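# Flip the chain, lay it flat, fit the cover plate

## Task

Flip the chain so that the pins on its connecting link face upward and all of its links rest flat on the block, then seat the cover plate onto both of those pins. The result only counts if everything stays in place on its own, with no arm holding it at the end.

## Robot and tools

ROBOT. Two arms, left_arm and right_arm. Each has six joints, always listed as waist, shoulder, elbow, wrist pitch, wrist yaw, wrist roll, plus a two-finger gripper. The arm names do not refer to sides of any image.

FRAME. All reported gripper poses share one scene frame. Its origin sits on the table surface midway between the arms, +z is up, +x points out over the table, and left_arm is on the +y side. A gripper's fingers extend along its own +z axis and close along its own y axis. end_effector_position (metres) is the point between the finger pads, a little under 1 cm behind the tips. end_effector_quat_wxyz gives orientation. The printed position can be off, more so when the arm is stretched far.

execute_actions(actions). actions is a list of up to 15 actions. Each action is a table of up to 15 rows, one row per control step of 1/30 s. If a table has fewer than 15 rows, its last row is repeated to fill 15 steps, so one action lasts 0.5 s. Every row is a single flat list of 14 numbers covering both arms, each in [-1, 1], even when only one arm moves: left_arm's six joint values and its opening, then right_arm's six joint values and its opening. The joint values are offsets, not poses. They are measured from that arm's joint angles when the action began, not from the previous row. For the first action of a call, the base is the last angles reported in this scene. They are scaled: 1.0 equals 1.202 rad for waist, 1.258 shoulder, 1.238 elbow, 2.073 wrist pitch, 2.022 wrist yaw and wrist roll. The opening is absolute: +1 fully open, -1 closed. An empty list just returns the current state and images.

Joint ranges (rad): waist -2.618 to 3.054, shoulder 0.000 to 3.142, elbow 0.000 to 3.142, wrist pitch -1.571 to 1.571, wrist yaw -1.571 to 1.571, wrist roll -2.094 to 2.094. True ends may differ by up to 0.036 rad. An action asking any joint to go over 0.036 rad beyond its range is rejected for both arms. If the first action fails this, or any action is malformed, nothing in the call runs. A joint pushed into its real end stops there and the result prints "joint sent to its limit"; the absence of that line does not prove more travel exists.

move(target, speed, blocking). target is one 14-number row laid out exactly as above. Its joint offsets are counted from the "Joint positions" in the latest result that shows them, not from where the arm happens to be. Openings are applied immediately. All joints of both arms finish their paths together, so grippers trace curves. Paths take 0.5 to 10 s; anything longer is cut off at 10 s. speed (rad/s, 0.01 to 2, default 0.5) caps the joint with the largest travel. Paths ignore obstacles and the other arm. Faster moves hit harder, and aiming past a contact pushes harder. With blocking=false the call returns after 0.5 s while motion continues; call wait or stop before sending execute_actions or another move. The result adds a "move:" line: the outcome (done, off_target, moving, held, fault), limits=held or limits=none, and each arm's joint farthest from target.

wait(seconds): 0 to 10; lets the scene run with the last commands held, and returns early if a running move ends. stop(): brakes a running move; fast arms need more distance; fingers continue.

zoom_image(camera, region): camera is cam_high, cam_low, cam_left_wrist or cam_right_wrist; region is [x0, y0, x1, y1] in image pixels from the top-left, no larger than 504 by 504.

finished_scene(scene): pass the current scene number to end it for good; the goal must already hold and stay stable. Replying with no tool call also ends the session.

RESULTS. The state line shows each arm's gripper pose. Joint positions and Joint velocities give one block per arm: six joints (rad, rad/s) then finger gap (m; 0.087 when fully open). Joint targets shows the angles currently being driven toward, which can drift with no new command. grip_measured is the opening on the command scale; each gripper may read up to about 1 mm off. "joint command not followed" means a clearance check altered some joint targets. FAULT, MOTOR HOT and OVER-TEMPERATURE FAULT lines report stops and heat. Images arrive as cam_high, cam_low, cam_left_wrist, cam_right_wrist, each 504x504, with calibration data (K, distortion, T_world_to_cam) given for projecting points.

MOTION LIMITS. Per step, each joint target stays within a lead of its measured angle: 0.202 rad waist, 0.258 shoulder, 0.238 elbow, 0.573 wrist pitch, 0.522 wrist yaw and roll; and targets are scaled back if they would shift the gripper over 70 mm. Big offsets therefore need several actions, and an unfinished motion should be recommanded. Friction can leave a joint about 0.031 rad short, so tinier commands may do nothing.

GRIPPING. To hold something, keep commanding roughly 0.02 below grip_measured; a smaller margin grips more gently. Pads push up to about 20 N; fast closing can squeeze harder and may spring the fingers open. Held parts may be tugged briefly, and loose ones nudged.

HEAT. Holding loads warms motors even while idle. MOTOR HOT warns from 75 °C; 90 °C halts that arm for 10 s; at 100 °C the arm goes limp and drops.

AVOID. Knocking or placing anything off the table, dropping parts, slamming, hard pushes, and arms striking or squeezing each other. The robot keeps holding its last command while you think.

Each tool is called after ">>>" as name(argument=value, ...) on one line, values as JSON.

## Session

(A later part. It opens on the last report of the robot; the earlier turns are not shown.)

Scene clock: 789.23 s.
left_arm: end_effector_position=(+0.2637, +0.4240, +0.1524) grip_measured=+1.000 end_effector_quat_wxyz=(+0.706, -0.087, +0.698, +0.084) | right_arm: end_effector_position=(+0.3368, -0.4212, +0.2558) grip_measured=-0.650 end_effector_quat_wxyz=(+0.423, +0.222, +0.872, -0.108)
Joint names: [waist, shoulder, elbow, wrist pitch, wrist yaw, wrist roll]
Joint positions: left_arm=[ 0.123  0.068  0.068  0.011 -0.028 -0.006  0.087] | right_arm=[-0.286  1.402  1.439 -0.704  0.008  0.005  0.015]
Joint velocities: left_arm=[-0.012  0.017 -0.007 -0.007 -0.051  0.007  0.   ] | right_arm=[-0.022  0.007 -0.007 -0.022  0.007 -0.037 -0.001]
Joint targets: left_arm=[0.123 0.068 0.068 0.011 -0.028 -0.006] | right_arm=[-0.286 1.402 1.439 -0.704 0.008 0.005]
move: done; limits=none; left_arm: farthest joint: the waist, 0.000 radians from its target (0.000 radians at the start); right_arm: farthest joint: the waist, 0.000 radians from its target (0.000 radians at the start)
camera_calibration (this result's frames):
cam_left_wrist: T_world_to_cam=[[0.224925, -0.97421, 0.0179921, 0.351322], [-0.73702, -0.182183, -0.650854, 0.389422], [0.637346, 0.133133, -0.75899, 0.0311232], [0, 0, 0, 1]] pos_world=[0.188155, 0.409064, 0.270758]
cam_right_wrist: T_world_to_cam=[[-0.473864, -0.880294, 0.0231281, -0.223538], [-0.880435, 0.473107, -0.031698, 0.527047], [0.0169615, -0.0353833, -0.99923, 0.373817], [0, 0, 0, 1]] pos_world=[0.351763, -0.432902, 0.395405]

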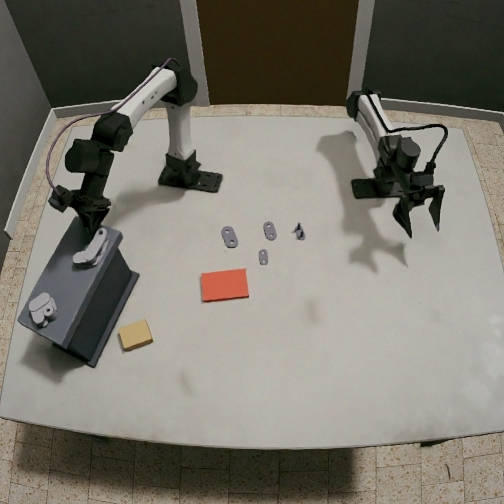

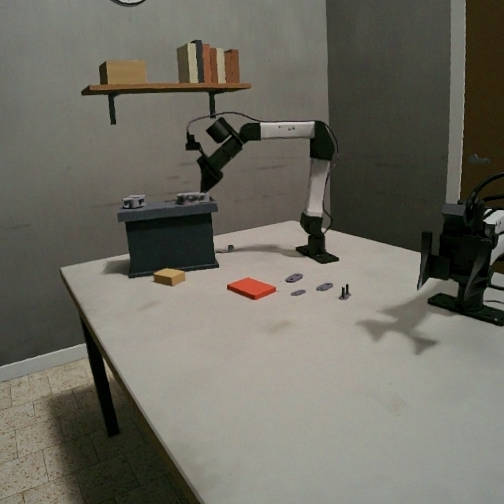

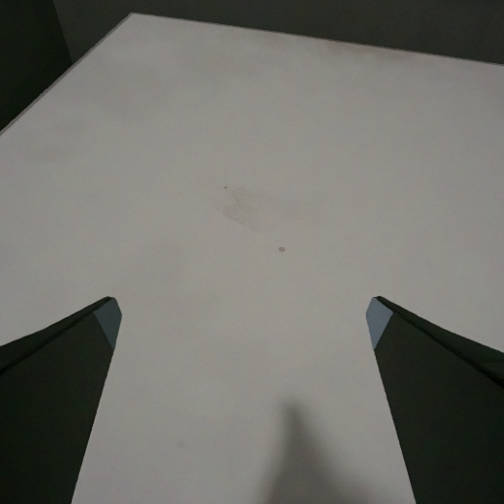

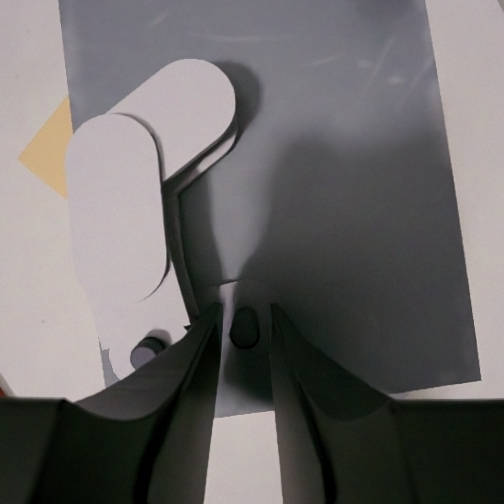

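>>> move(target=[0,0,0,0,0,0,1,0,0,0.1,0.03,0,0,-0.65], speed=0.3)

>>> move(target=[0,0,0,0,0,0,1,0.015,0.316,0.185,0.138,0,0,-0.1], speed=0.5)

Scene clock: 795.20 s.
left_arm: end_effector_position=(+0.2637, +0.4240, +0.1524) grip_measured=+1.000 end_effector_quat_wxyz=(+0.706, -0.087, +0.698, +0.084) | right_arm: end_effector_position=(+0.3540, -0.4304, +0.3124) grip_measured=-0.650 end_effector_quat_wxyz=(+0.494, +0.213, +0.834, -0.126)
Joint names: [waist, shoulder, elbow, wrist pitch, wrist yaw, wrist roll]
Joint positions: left_arm=[ 0.123  0.068  0.068  0.011 -0.028 -0.006  0.087] | right_arm=[-0.286  1.402  1.548 -0.647  0.008  0.005  0.015]
Joint velocities: left_arm=[-0.007 -0.027  0.007 -0.022 -0.095 -0.037  0.   ] | right_arm=[-0.012 -0.012  0.002 -0.007 -0.022  0.022 -0.   ]
Joint targets: left_arm=[0.123 0.068 0.068 0.011 -0.028 -0.006] | right_arm=[-0.286 1.402 1.563 -0.641 0.008 0.005]
move: done; limits=none; left_arm: farthest joint: the waist, 0.000 radians from its target (0.000 radians at the start); right_arm: farthest joint: the elbow, 0.015 radians from its target (0.124 radians at the start)
camera_calibration (this result's frames):
cam_left_wrist: T_world_to_cam=[[0.224925, -0.97421, 0.0179921, 0.351322], [-0.73702, -0.182183, -0.650854, 0.389422], [0.637346, 0.133133, -0.75899, 0.0311232], [0, 0, 0, 1]] pos_world=[0.188155, 0.409064, 0.270758]
cam_right_wrist: T_world_to_cam=[[-0.477187, -0.878519, 0.0222771, -0.222577], [-0.863772, 0.464207, -0.195986, 0.589978], [0.161837, -0.112764, -0.980354, 0.339215], [0, 0, 0, 1]] pos_world=[0.348499, -0.431158, 0.453137]

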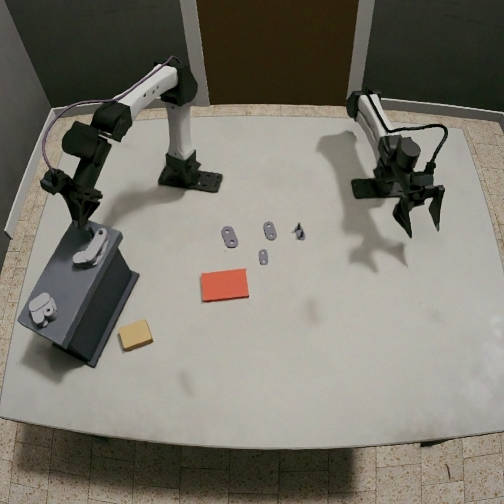

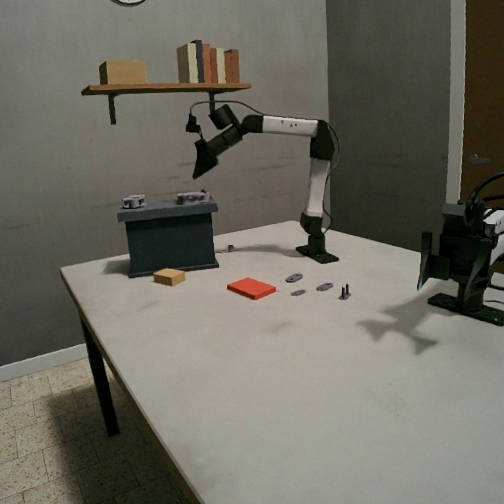

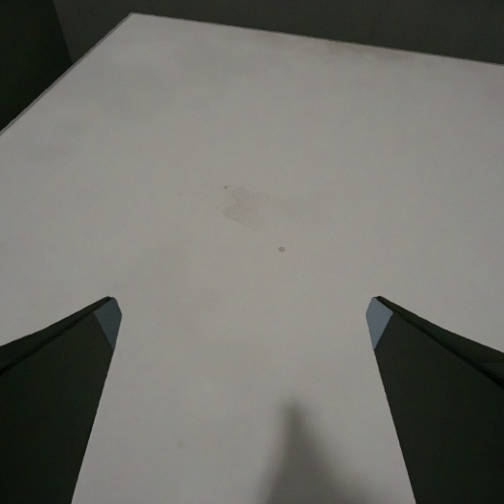

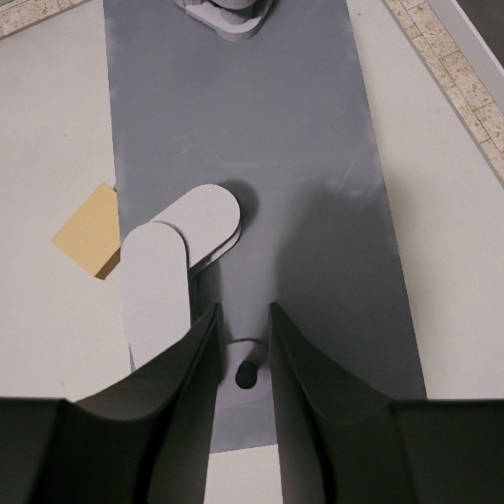

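Scene clock: 796.73 s.
left_arm: end_effector_position=(+0.2637, +0.4240, +0.1524) grip_measured=+1.000 end_effector_quat_wxyz=(+0.706, -0.087, +0.698, +0.084) | right_arm: end_effector_position=(+0.4707, -0.4869, +0.2847) grip_measured=-0.100 end_effector_quat_wxyz=(+0.533, +0.203, +0.810, -0.133)
Joint names: [waist, shoulder, elbow, wrist pitch, wrist yaw, wrist roll]
Joint positions: left_arm=[ 0.123  0.068  0.068  0.011 -0.028 -0.006  0.087] | right_arm=[-0.276  1.792  1.753 -0.368  0.008  0.005  0.039]
Joint velocities: left_arm=[-0.002  0.007 -0.007 -0.007 -0.066  0.037  0.   ] | right_arm=[-0.002 -0.017 -0.007 -0.095 -0.022 -0.066 -0.001]
Joint targets: left_arm=[0.123 0.068 0.068 0.011 -0.028 -0.006] | right_arm=[-0.268 1.799 1.777 -0.361 0.008 0.005]
move: off_target (right_arm); limits=none; left_arm: farthest joint: the waist, 0.000 radians from its target (0.000 radians at the start); right_arm: farthest joint: the elbow, 0.024 radians from its target (0.229 radians at the start)
camera_calibration (this result's frames):
cam_left_wrist: T_world_to_cam=[[0.224925, -0.97421, 0.0179921, 0.351322], [-0.73702, -0.182183, -0.650854, 0.389422], [0.637346, 0.133133, -0.75899, 0.0311232], [0, 0, 0, 1]] pos_world=[0.188155, 0.409064, 0.270758]
cam_right_wrist: T_world_to_cam=[[-0.470617, -0.882075, 0.0215185, -0.220533], [-0.847956, 0.445403, -0.287377, 0.720948], [0.243904, -0.153491, -0.957576, 0.2219], [0, 0, 0, 1]] pos_world=[0.453423, -0.48158, 0.424415]

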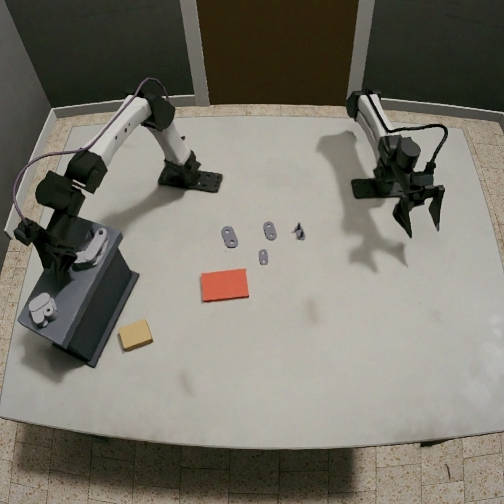

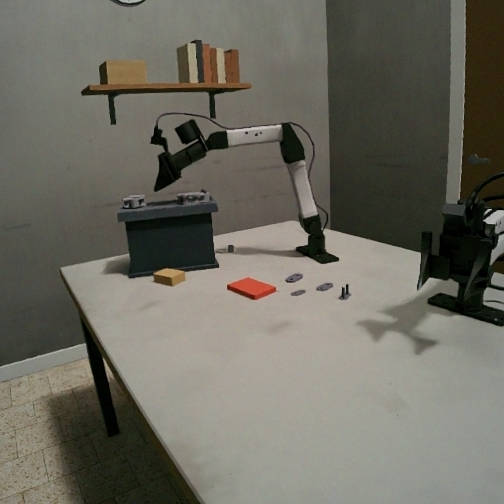

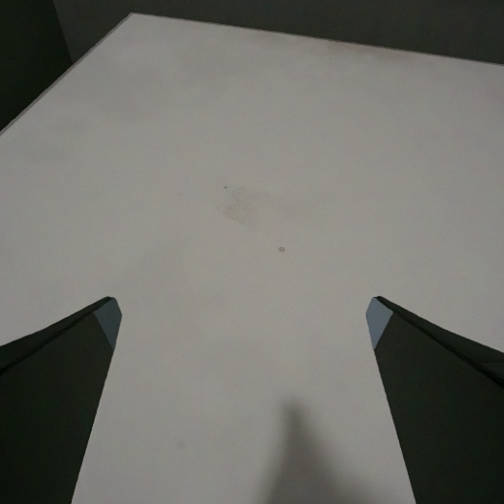

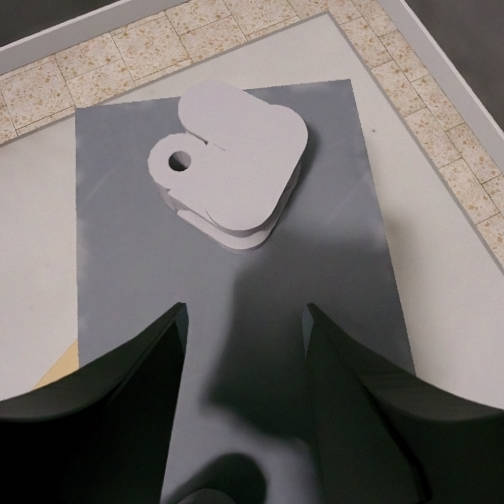

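>>> move(target=[0,0,0,0,0,0,1,0.017,0.295,0.412,-0.06,0,0,1], speed=0.4)

Scene clock: 805.27 s.
left_arm: end_effector_position=(+0.2637, +0.4240, +0.1524) grip_measured=+1.000 end_effector_quat_wxyz=(+0.706, -0.087, +0.698, +0.084) | right_arm: end_effector_position=(+0.5453, -0.5176, +0.2859) grip_measured=+0.983 end_effector_quat_wxyz=(+0.544, +0.197, +0.805, -0.132)
Joint names: [waist, shoulder, elbow, wrist pitch, wrist yaw, wrist roll]
Joint positions: left_arm=[ 0.123  0.068  0.068  0.011 -0.028 -0.006  0.087] | right_arm=[-0.264  2.148  2.244 -0.479  0.008  0.005  0.087]
Joint velocities: left_arm=[-0.002 -0.007 -0.007  0.051 -0.051  0.022  0.   ] | right_arm=[ 0.002  0.002  0.007  0.007 -0.037 -0.007 -0.001]
Joint targets: left_arm=[0.123 0.068 0.068 0.011 -0.028 -0.006] | right_arm=[-0.256 2.163 2.264 -0.493 0.008 0.005]
move: done; limits=none; left_arm: farthest joint: the waist, 0.000 radians from its target (0.000 radians at the start); right_arm: farthest joint: the elbow, 0.019 radians from its target (0.510 radians at the start)
camera_calibration (this result's frames):
cam_left_wrist: T_world_to_cam=[[0.224925, -0.97421, 0.0179921, 0.351322], [-0.73702, -0.182183, -0.650854, 0.389422], [0.637346, 0.133133, -0.75899, 0.0311232], [0, 0, 0, 1]] pos_world=[0.188155, 0.409064, 0.270758]
cam_right_wrist: T_world_to_cam=[[-0.460598, -0.887353, 0.0213015, -0.220656], [-0.846969, 0.432204, -0.309586, 0.797269], [0.265505, -0.160636, -0.950633, 0.182664], [0, 0, 0, 1]] pos_world=[0.52513, -0.51104, 0.42517]

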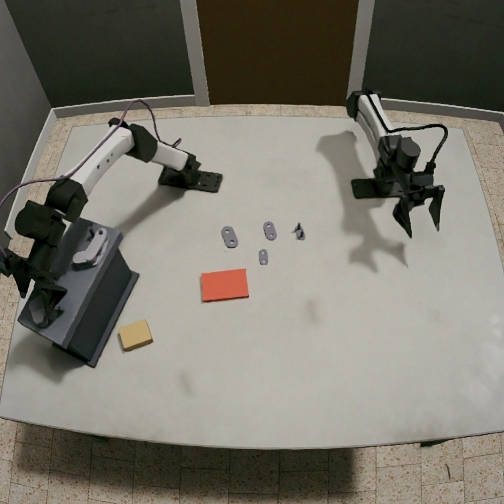

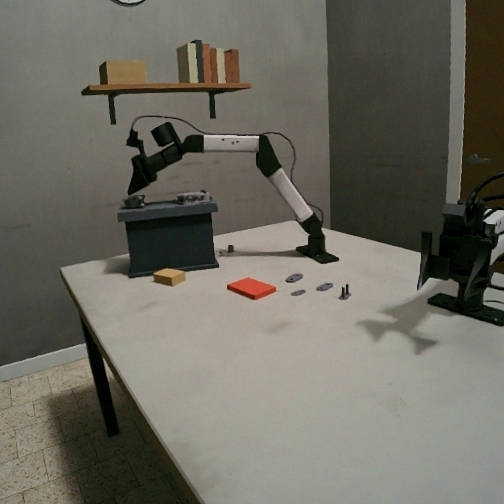

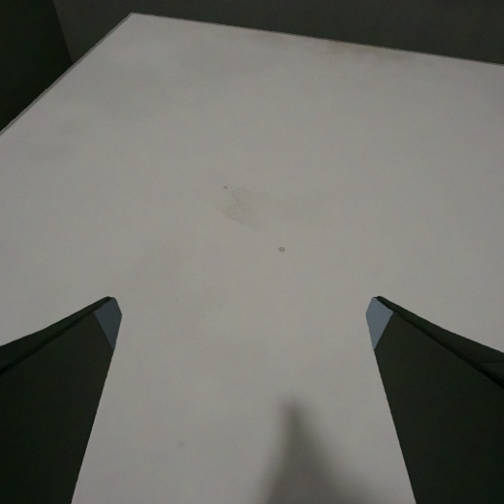

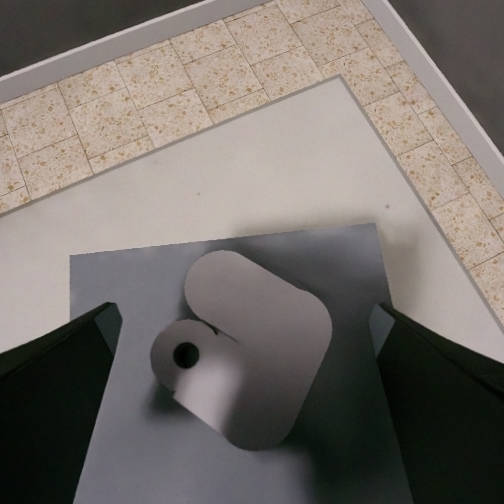

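>>> move(target=[0,0,0,0,0,0,1,0,-0.04,-0.165,0.068,0,0,1], speed=0.25)

>>> execute_actions(actions=[[[0,0,0,0,0,0,1,0,0,0,0,0,0,0.7]],[[0,0,0,0,0,0,1,0,0,0,0,0,0,0.55]],[[0,0,0,0,0,0,1,0,0,0,0,0,0,0.4]],[[0,0,0,0,0,0,1,0,0,0,0,0,0,0.25]]])

Scene clock: 812.60 s.
left_arm: end_effector_position=(+0.2637, +0.4240, +0.1524) grip_measured=+1.000 end_effector_quat_wxyz=(+0.706, -0.087, +0.698, +0.084) | right_arm: end_effector_position=(+0.5452, -0.5175, +0.2497) grip_measured=+0.983 end_effector_quat_wxyz=(+0.536, +0.198, +0.810, -0.130)
Joint names: [waist, shoulder, elbow, wrist pitch, wrist yaw, wrist roll]
Joint positions: left_arm=[ 0.123  0.068  0.068  0.011 -0.028 -0.006  0.087] | right_arm=[-0.264  2.115  2.059 -0.346  0.008  0.005  0.087]
Joint velocities: left_arm=[ 0.012 -0.022  0.012  0.022 -0.081 -0.007  0.   ] | right_arm=[-0.002  0.027  0.007 -0.051 -0.095 -0.007 -0.   ]
Joint targets: left_arm=[0.123 0.068 0.068 0.011 -0.028 -0.006] | right_arm=[-0.264 2.098 2.040 -0.338 0.008 0.005]
move: done; limits=none; left_arm: farthest joint: the waist, 0.000 radians from its target (0.000 radians at the start); right_arm: farthest joint: the elbow, 0.019 radians from its target (0.205 radians at the start)
camera_calibration (this result's frames):
cam_left_wrist: T_world_to_cam=[[0.224925, -0.97421, 0.0179921, 0.351322], [-0.73702, -0.182183, -0.650854, 0.389422], [0.637346, 0.133133, -0.75899, 0.0311232], [0, 0, 0, 1]] pos_world=[0.188155, 0.409064, 0.270758]
cam_right_wrist: T_world_to_cam=[[-0.460249, -0.88753, 0.0214732, -0.220211], [-0.851883, 0.434695, -0.292124, 0.785563], [0.249934, -0.152742, -0.956139, 0.162248], [0, 0, 0, 1]] pos_world=[0.527304, -0.512142, 0.389342]

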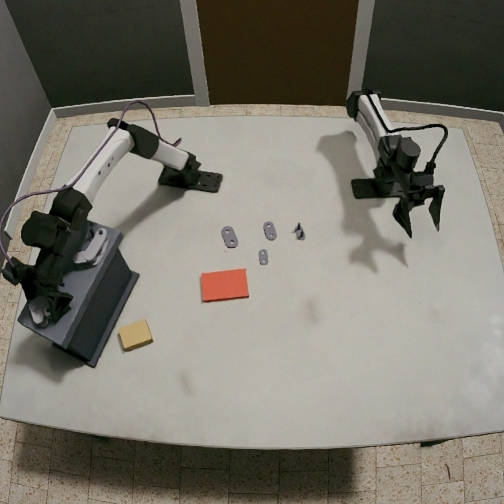

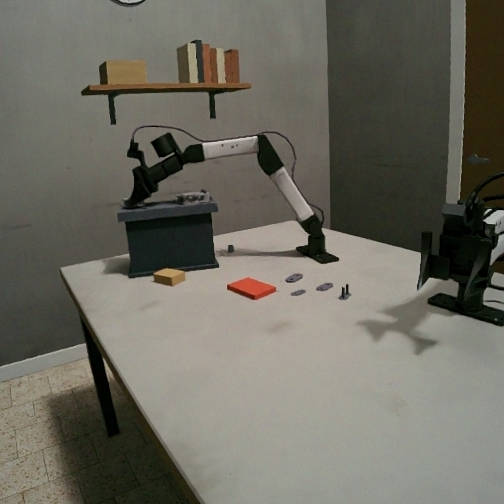

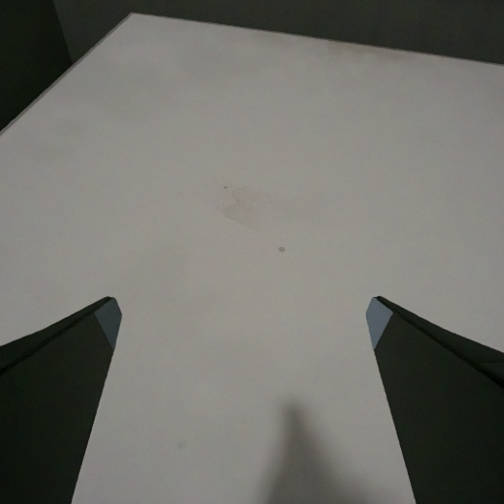

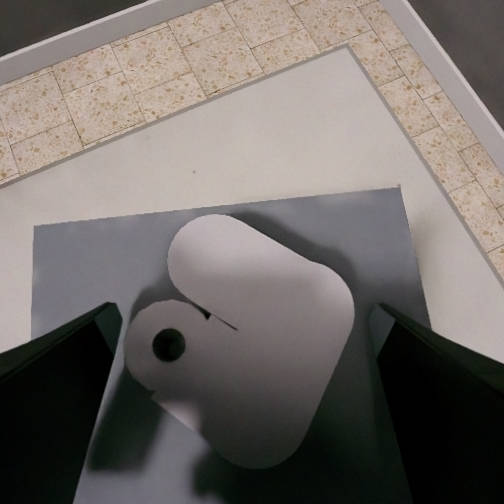

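Scene clock: 814.60 s.
left_arm: end_effector_position=(+0.2637, +0.4240, +0.1524) grip_measured=+1.000 end_effector_quat_wxyz=(+0.706, -0.087, +0.698, +0.084) | right_arm: end_effector_position=(+0.5455, -0.5173, +0.2499) grip_measured=+0.254 end_effector_quat_wxyz=(+0.537, +0.198, +0.810, -0.129)
Joint names: [waist, shoulder, elbow, wrist pitch, wrist yaw, wrist roll]
Joint positions: left_arm=[ 0.123  0.068  0.068  0.011 -0.028 -0.006  0.087] | right_arm=[-0.264  2.115  2.059 -0.345  0.006  0.006  0.055]
Joint velocities: left_arm=[-0.012  0.012 -0.007 -0.022  0.022  0.007  0.   ] | right_arm=[-0.002 -0.007 -0.012  0.007  0.037 -0.007 -0.   ]
Joint targets: left_arm=[0.123 0.068 0.068 0.011 -0.028 -0.006] | right_arm=[-0.264 2.115 2.059 -0.346 0.007 0.006]
camera_calibration (this result's frames):
cam_left_wrist: T_world_to_cam=[[0.224925, -0.97421, 0.0179921, 0.351322], [-0.73702, -0.182183, -0.650854, 0.389422], [0.637346, 0.133133, -0.75899, 0.0311232], [0, 0, 0, 1]] pos_world=[0.188155, 0.409064, 0.270758]
cam_right_wrist: T_world_to_cam=[[-0.459428, -0.887994, 0.0198174, -0.220172], [-0.851879, 0.434208, -0.292857, 0.785639], [0.25145, -0.151429, -0.955951, 0.162185], [0, 0, 0, 1]] pos_world=[0.527335, -0.512082, 0.389484]

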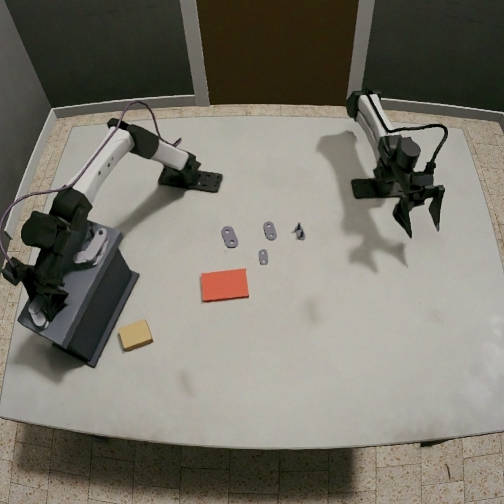

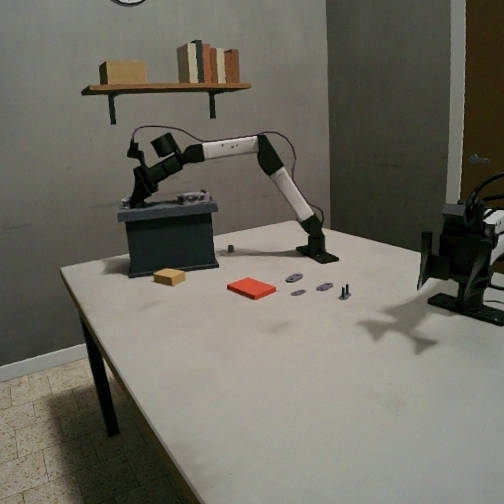

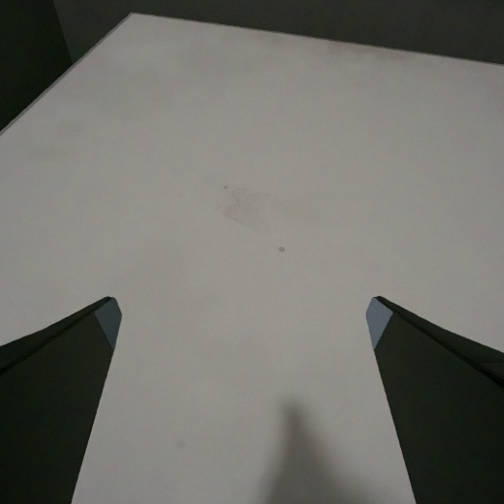

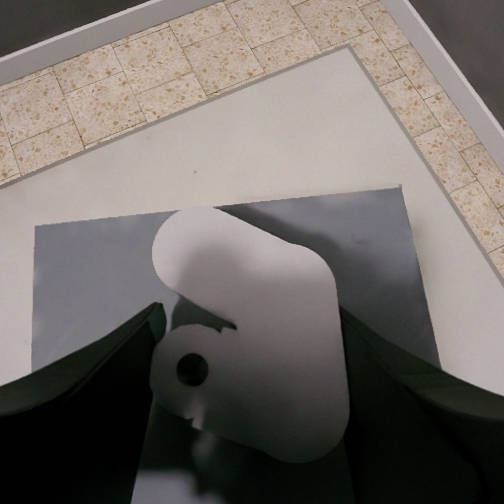

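>>> move(target=[0,0,0,0,0,0,1,0,0,0,0,0,0,0.1])

>>> move(target=[0,0,0,0,0,0,1,0,-0.02,0.11,0.015,0,0,0.05], speed=0.08)

>>> zoom_image(camera="cam_low", region=[100,140,230,230])

Scene clock: 818.60 s.
left_arm: end_effector_position=(+0.2637, +0.4240, +0.1524) grip_measured=+1.000 end_effector_quat_wxyz=(+0.706, -0.087, +0.698, +0.084) | right_arm: end_effector_position=(+0.5455, -0.5173, +0.2499) grip_measured=+0.249 end_effector_quat_wxyz=(+0.537, +0.198, +0.810, -0.129)
Joint names: [waist, shoulder, elbow, wrist pitch, wrist yaw, wrist roll]
Joint positions: left_arm=[ 0.123  0.068  0.068  0.011 -0.028 -0.006  0.087] | right_arm=[-0.264  2.115  2.059 -0.345  0.006  0.006  0.055]
Joint velocities: left_arm=[ 0.007 -0.002  0.002 -0.007  0.037 -0.051  0.   ] | right_arm=[ 0.002  0.007  0.002 -0.022  0.051 -0.037 -0.001]
Joint targets: left_arm=[0.123 0.068 0.068 0.011 -0.028 -0.006] | right_arm=[-0.264 2.115 2.059 -0.345 0.006 0.006]
move: done; limits=none; left_arm: farthest joint: the waist, 0.000 radians from its target (0.000 radians at the start); right_arm: farthest joint: the waist, 0.000 radians from its target (0.000 radians at the start)
camera_calibration (this result's frames):
cam_left_wrist: T_world_to_cam=[[0.224925, -0.97421, 0.0179921, 0.351322], [-0.73702, -0.182183, -0.650854, 0.389422], [0.637346, 0.133133, -0.75899, 0.0311232], [0, 0, 0, 1]] pos_world=[0.188155, 0.409064, 0.270758]
cam_right_wrist: T_world_to_cam=[[-0.459428, -0.887994, 0.0198174, -0.220172], [-0.851879, 0.434208, -0.292857, 0.785639], [0.25145, -0.151429, -0.955951, 0.162185], [0, 0, 0, 1]] pos_world=[0.527335, -0.512082, 0.389484]

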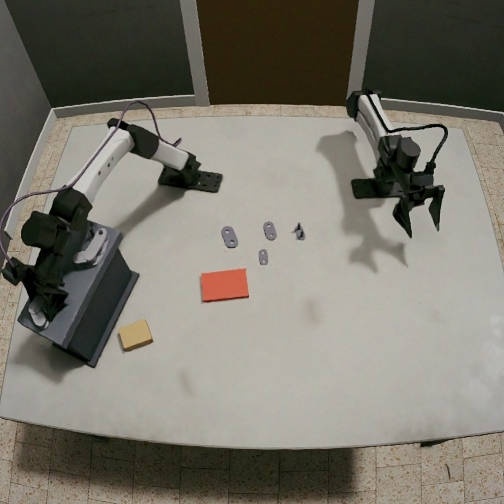

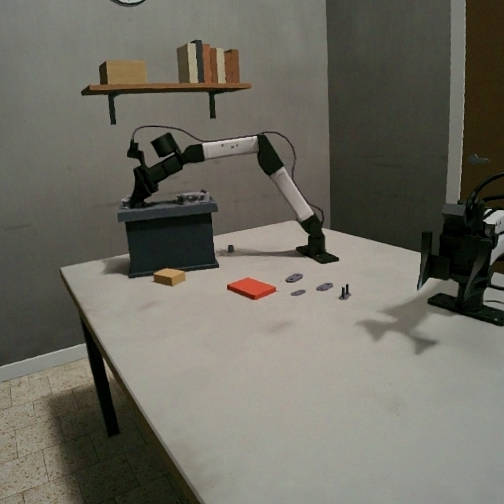

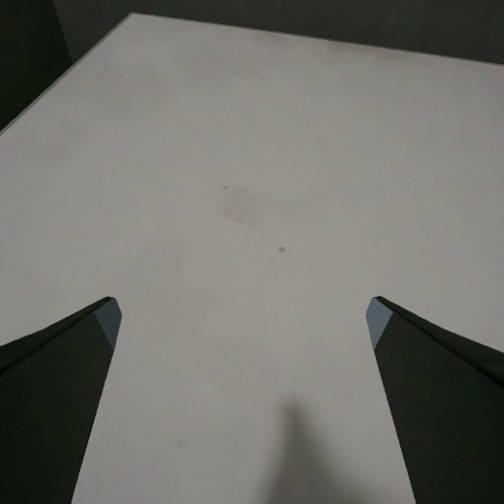

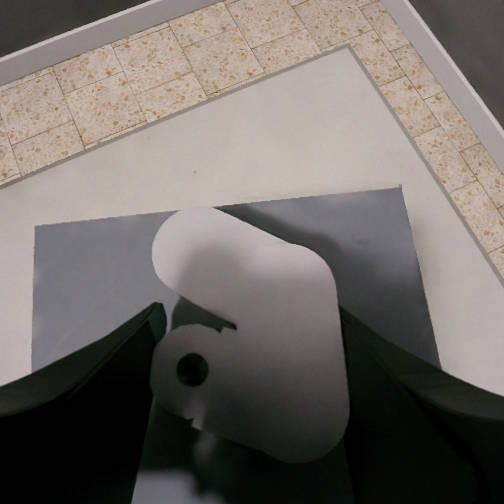

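Scene clock: 820.63 s.
left_arm: end_effector_position=(+0.2637, +0.4240, +0.1524) grip_measured=+1.000 end_effector_quat_wxyz=(+0.706, -0.087, +0.698, +0.084) | right_arm: end_effector_position=(+0.5535, -0.5217, +0.3131) grip_measured=+0.050 end_effector_quat_wxyz=(+0.595, +0.189, +0.768, -0.143)
Joint names: [waist, shoulder, elbow, wrist pitch, wrist yaw, wrist roll]
Joint positions: left_arm=[ 0.123  0.068  0.068  0.011 -0.028 -0.006  0.087] | right_arm=[-0.265  2.111  2.177 -0.32   0.007  0.008  0.046]
Joint velocities: left_arm=[-0.007  0.002 -0.007 -0.007 -0.081 -0.051  0.   ] | right_arm=[ 0.012  0.002  0.007  0.007  0.051 -0.007  0.   ]
Joint targets: left_arm=[0.123 0.068 0.068 0.011 -0.028 -0.006] | right_arm=[-0.264 2.090 2.195 -0.314 0.006 0.006]
move: off_target (right_arm); limits=none; left_arm: farthest joint: the waist, 0.000 radians from its target (0.000 radians at the start); right_arm: farthest joint: the shoulder, 0.021 radians from its target (0.025 radians at the start)
camera_calibration (this result's frames):
cam_left_wrist: T_world_to_cam=[[0.224925, -0.97421, 0.0179921, 0.351322], [-0.73702, -0.182183, -0.650854, 0.389422], [0.637346, 0.133133, -0.75899, 0.0311232], [0, 0, 0, 1]] pos_world=[0.188155, 0.409064, 0.270758]
cam_right_wrist: T_world_to_cam=[[-0.463372, -0.886006, 0.0167391, -0.217458], [-0.803343, 0.412017, -0.429979, 0.817418], [0.374067, -0.212688, -0.902684, 0.103409], [0, 0, 0, 1]] pos_world=[0.517221, -0.507466, 0.448458]

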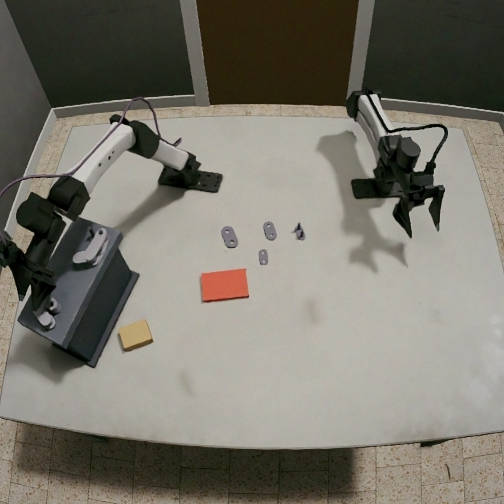

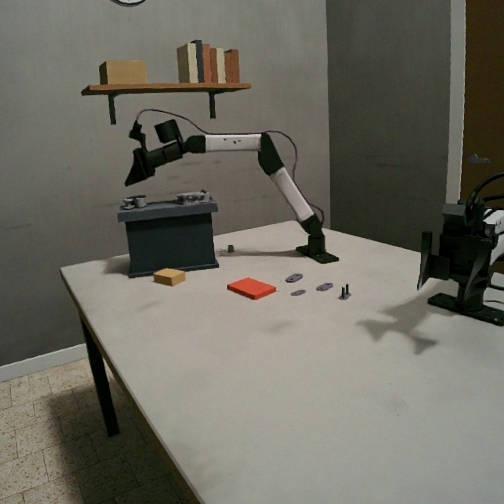

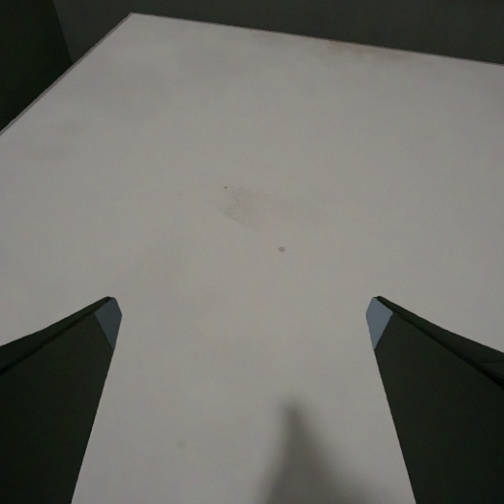

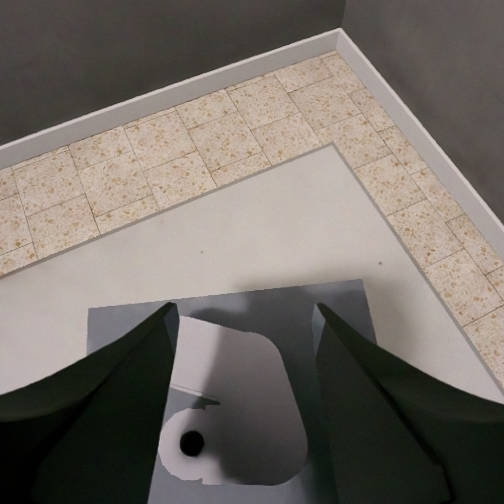

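Region (100, 140, 230, 230) of cam_low's 504x504 image, scaled by 3.877, with more detail than that image has; it fills the top 349 rows of this view, and the rest is white.

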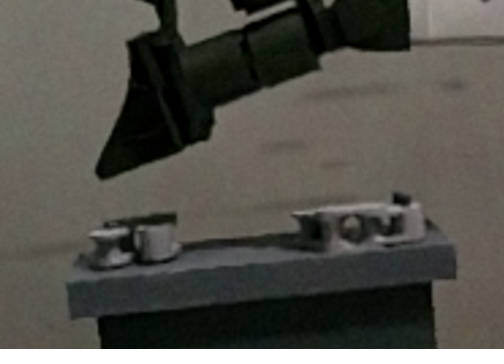

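>>> move(target=[0,0,0,0,0,0,1,0.015,-0.067,-0.186,0,0,0,1], speed=0.25)

>>> execute_actions(actions=[[[0,0,0,0,0,0,1,0,0,0,0,0,0,0.55]],[[0,0,0,0,0,0,1,0,0,0,0,0,0,0.4]],[[0,0,0,0,0,0,1,0,0,0,0,0,0,0.15]]])

Scene clock: 826.87 s.
left_arm: end_effector_position=(+0.2637, +0.4240, +0.1524) grip_measured=+1.000 end_effector_quat_wxyz=(+0.706, -0.087, +0.698, +0.084) | right_arm: end_effector_position=(+0.5350, -0.5056, +0.2536) grip_measured=+0.983 end_effector_quat_wxyz=(+0.539, +0.195, +0.810, -0.127)
Joint names: [waist, shoulder, elbow, wrist pitch, wrist yaw, wrist roll]
Joint positions: left_arm=[ 0.123  0.068  0.068  0.011 -0.028 -0.006  0.087] | right_arm=[-0.255  2.045  1.965 -0.318  0.007  0.008  0.087]
Joint velocities: left_arm=[ 0.017 -0.017  0.002 -0.007 -0.051  0.037  0.   ] | right_arm=[-0.007 -0.007 -0.012  0.022  0.022 -0.022 -0.   ]
Joint targets: left_arm=[0.123 0.068 0.068 0.011 -0.028 -0.006] | right_arm=[-0.247 2.026 1.946 -0.320 0.007 0.008]
move: done; limits=none; left_arm: farthest joint: the waist, 0.000 radians from its target (0.000 radians at the start); right_arm: farthest joint: the shoulder, 0.018 radians from its target (0.084 radians at the start)
camera_calibration (this result's frames):
cam_left_wrist: T_world_to_cam=[[0.224925, -0.97421, 0.0179921, 0.351322], [-0.73702, -0.182183, -0.650854, 0.389422], [0.637346, 0.133133, -0.75899, 0.0311232], [0, 0, 0, 1]] pos_world=[0.188155, 0.409064, 0.270758]
cam_right_wrist: T_world_to_cam=[[-0.452298, -0.891678, 0.0183259, -0.219966], [-0.854265, 0.427234, -0.296145, 0.771344], [0.256237, -0.149601, -0.954967, 0.168274], [0, 0, 0, 1]] pos_world=[0.516324, -0.500509, 0.393157]

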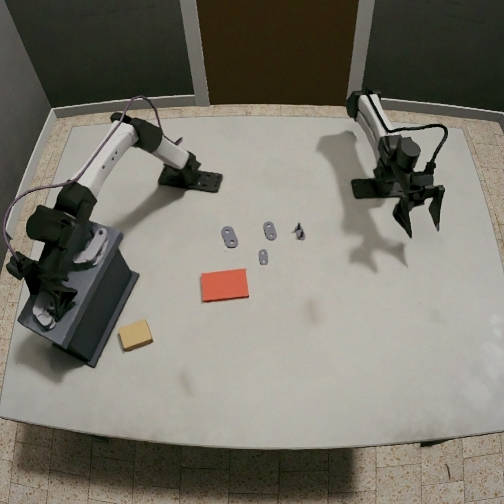

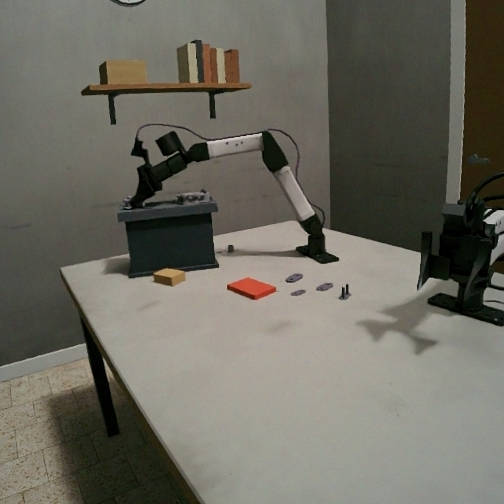

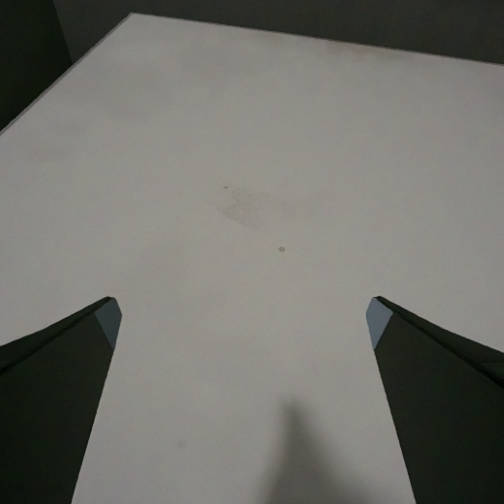

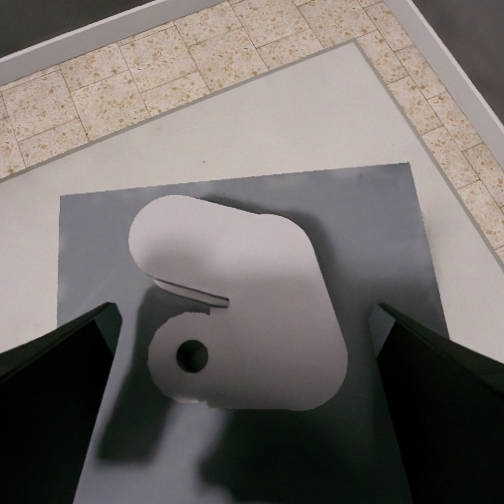

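Scene clock: 828.37 s.
left_arm: end_effector_position=(+0.2637, +0.4240, +0.1524) grip_measured=+1.000 end_effector_quat_wxyz=(+0.706, -0.087, +0.698, +0.084) | right_arm: end_effector_position=(+0.5351, -0.5051, +0.2533) grip_measured=+0.232 end_effector_quat_wxyz=(+0.539, +0.196, +0.810, -0.125)
Joint names: [waist, shoulder, elbow, wrist pitch, wrist yaw, wrist roll]
Joint positions: left_arm=[ 0.123  0.068  0.068  0.011 -0.028 -0.006  0.087] | right_arm=[-0.255  2.045  1.965 -0.319  0.005  0.012  0.054]
Joint velocities: left_arm=[-0.012 -0.002 -0.007 -0.022  0.051 -0.022  0.   ] | right_arm=[-0.012  0.002 -0.007 -0.022  0.007 -0.037 -0.001]
Joint targets: left_arm=[0.123 0.068 0.068 0.011 -0.028 -0.006] | right_arm=[-0.255 2.045 1.965 -0.317 0.007 0.008]
camera_calibration (this result's frames):
cam_left_wrist: T_world_to_cam=[[0.224925, -0.97421, 0.0179921, 0.351322], [-0.73702, -0.182183, -0.650854, 0.389422], [0.637346, 0.133133, -0.75899, 0.0311232], [0, 0, 0, 1]] pos_world=[0.188155, 0.409064, 0.270758]
cam_right_wrist: T_world_to_cam=[[-0.452059, -0.891877, 0.0140853, -0.218623], [-0.854224, 0.42832, -0.294691, 0.771209], [0.256795, -0.14525, -0.955489, 0.170065], [0, 0, 0, 1]] pos_world=[0.516283, -0.500607, 0.392843]

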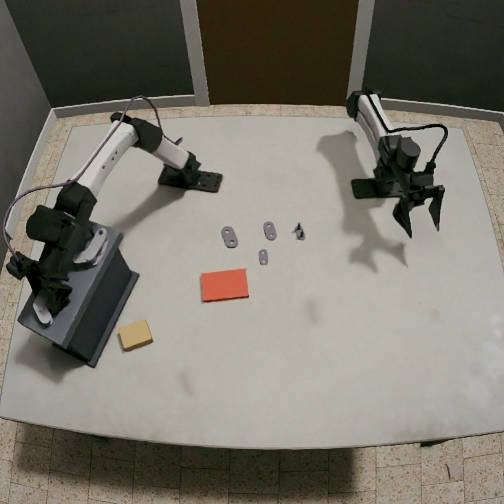

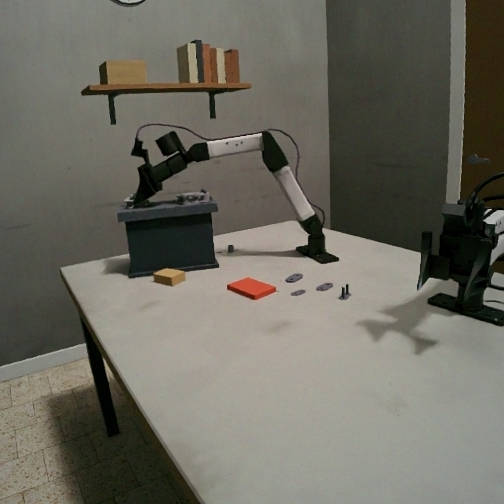

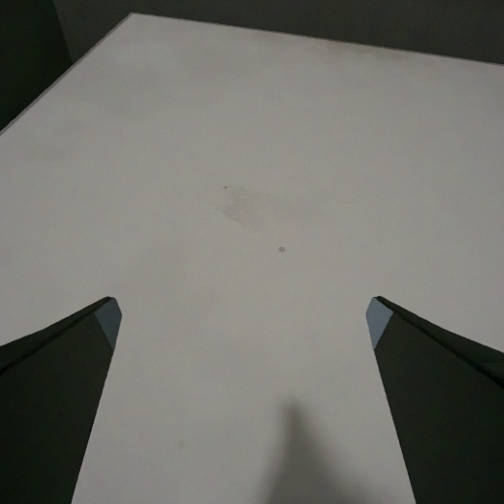

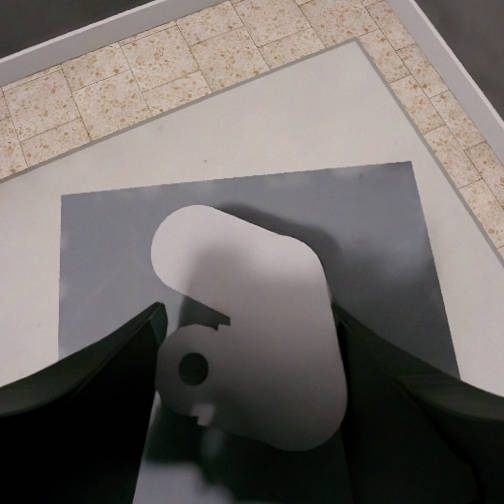

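>>> move(target=[0,0,0,0,0,0,1,-0.096,-0.175,-0.238,0.04,0,0,0.15], speed=0.2)

>>> move(target=[0,0,0,0,0,0,1,-0.034,-0.289,-0.323,0.022,0,0,0.15], speed=0.2)

Scene clock: 839.17 s.
left_arm: end_effector_position=(+0.2637, +0.4240, +0.1524) grip_measured=+1.000 end_effector_quat_wxyz=(+0.706, -0.087, +0.698, +0.084) | right_arm: end_effector_position=(+0.4636, -0.5347, +0.2525) grip_measured=+0.232 end_effector_quat_wxyz=(+0.530, +0.241, +0.799, -0.150)
Joint names: [waist, shoulder, elbow, wrist pitch, wrist yaw, wrist roll]
Joint positions: left_arm=[ 0.123  0.068  0.068  0.011 -0.028 -0.006  0.087] | right_arm=[-0.361  1.844  1.688 -0.249  0.002  0.018  0.054]
Joint velocities: left_arm=[-0.002  0.022 -0.012 -0.007 -0.022 -0.007  0.   ] | right_arm=[-0.007  0.007  0.002  0.051 -0.051 -0.022 -0.   ]
Joint targets: left_arm=[0.123 0.068 0.068 0.011 -0.028 -0.006] | right_arm=[-0.370 1.825 1.670 -0.236 0.005 0.011]
move: done; limits=none; left_arm: farthest joint: the waist, 0.000 radians from its target (0.000 radians at the start); right_arm: farthest joint: the shoulder, 0.019 radians from its target (0.220 radians at the start)
camera_calibration (this result's frames):
cam_left_wrist: T_world_to_cam=[[0.224925, -0.97421, 0.0179921, 0.351322], [-0.73702, -0.182183, -0.650854, 0.389422], [0.637346, 0.133133, -0.75899, 0.0311232], [0, 0, 0, 1]] pos_world=[0.188155, 0.409064, 0.270758]
cam_right_wrist: T_world_to_cam=[[-0.544007, -0.839051, 0.00697679, -0.204623], [-0.804314, 0.51908, -0.289198, 0.746646], [0.239031, -0.162937, -0.957244, 0.182583], [0, 0, 0, 1]] pos_world=[0.445579, -0.529508, 0.392132]

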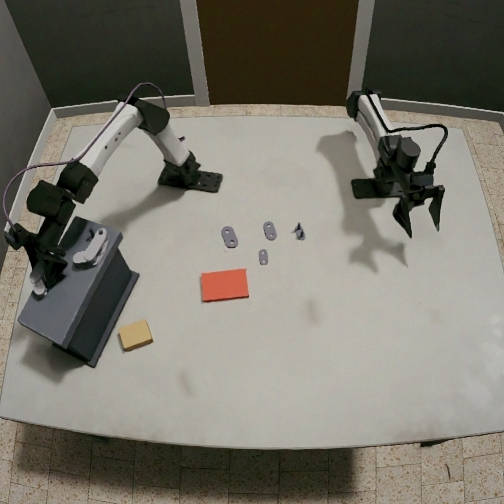

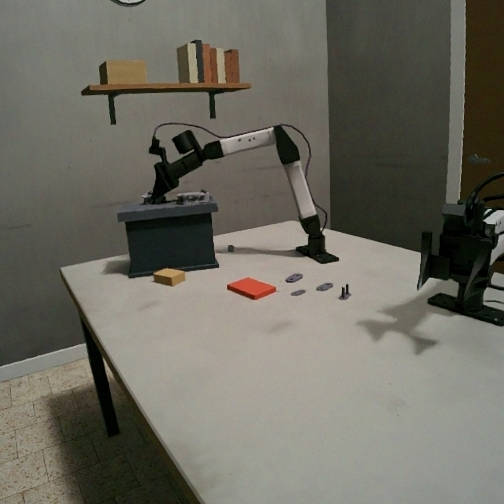

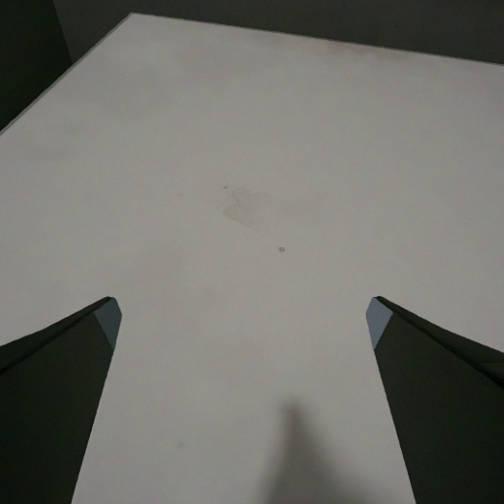

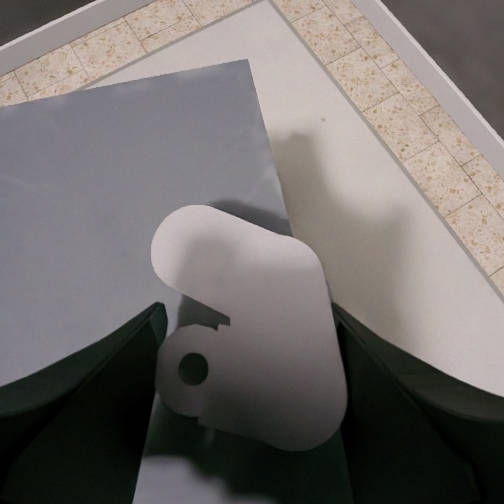

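Scene clock: 841.50 s.
left_arm: end_effector_position=(+0.2637, +0.4240, +0.1524) grip_measured=+1.000 end_effector_quat_wxyz=(+0.706, -0.087, +0.698, +0.084) | right_arm: end_effector_position=(+0.3797, -0.4988, +0.2522) grip_measured=+0.228 end_effector_quat_wxyz=(+0.527, +0.256, +0.795, -0.157)
Joint names: [waist, shoulder, elbow, wrist pitch, wrist yaw, wrist roll]
Joint positions: left_arm=[ 0.123  0.068  0.068  0.011 -0.028 -0.006  0.087] | right_arm=[-0.393  1.499  1.307 -0.215  0.002  0.023  0.054]
Joint velocities: left_arm=[-0.012  0.002  0.002 -0.037  0.007  0.007  0.   ] | right_arm=[-0.002 -0.022  0.007 -0.022 -0.007  0.007 -0.001]
Joint targets: left_arm=[0.123 0.068 0.068 0.011 -0.028 -0.006] | right_arm=[-0.403 1.480 1.289 -0.204 0.002 0.018]
move: done; limits=none; left_arm: farthest joint: the waist, 0.000 radians from its target (0.000 radians at the start); right_arm: farthest joint: the elbow, 0.019 radians from its target (0.400 radians at the start)
camera_calibration (this result's frames):
cam_left_wrist: T_world_to_cam=[[0.224925, -0.97421, 0.0179921, 0.351322], [-0.73702, -0.182183, -0.650854, 0.389422], [0.637346, 0.133133, -0.75899, 0.0311232], [0, 0, 0, 1]] pos_world=[0.188155, 0.409064, 0.270758]
cam_right_wrist: T_world_to_cam=[[-0.572097, -0.820181, 0.00279001, -0.199036], [-0.786053, 0.547314, -0.287346, 0.667078], [0.234149, -0.166583, -0.957823, 0.20837], [0, 0, 0, 1]] pos_world=[0.361702, -0.493636, 0.391819]

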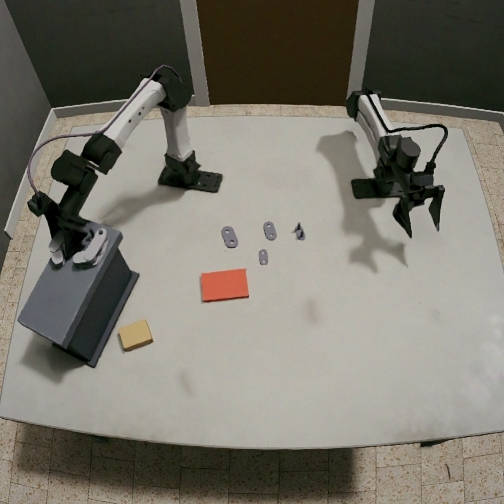

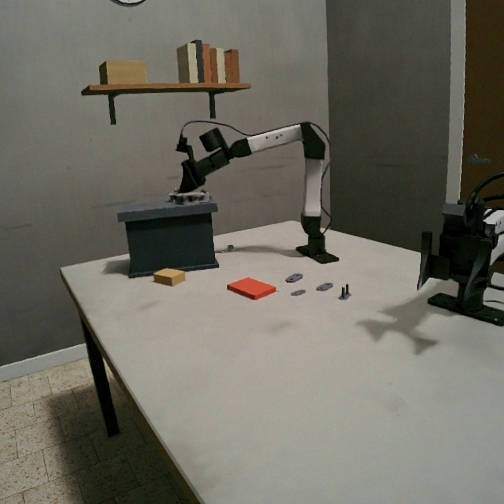

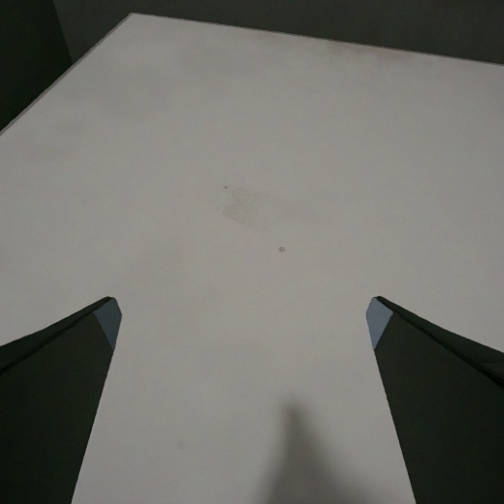

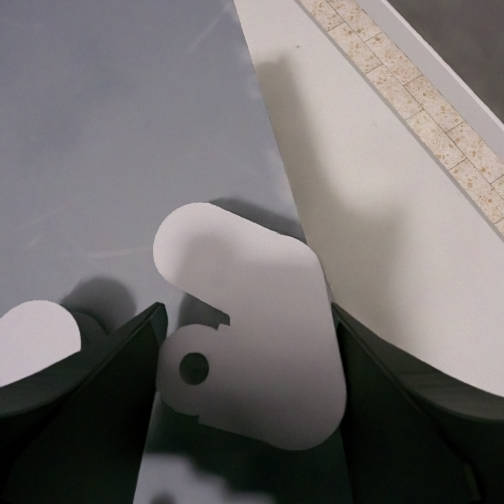

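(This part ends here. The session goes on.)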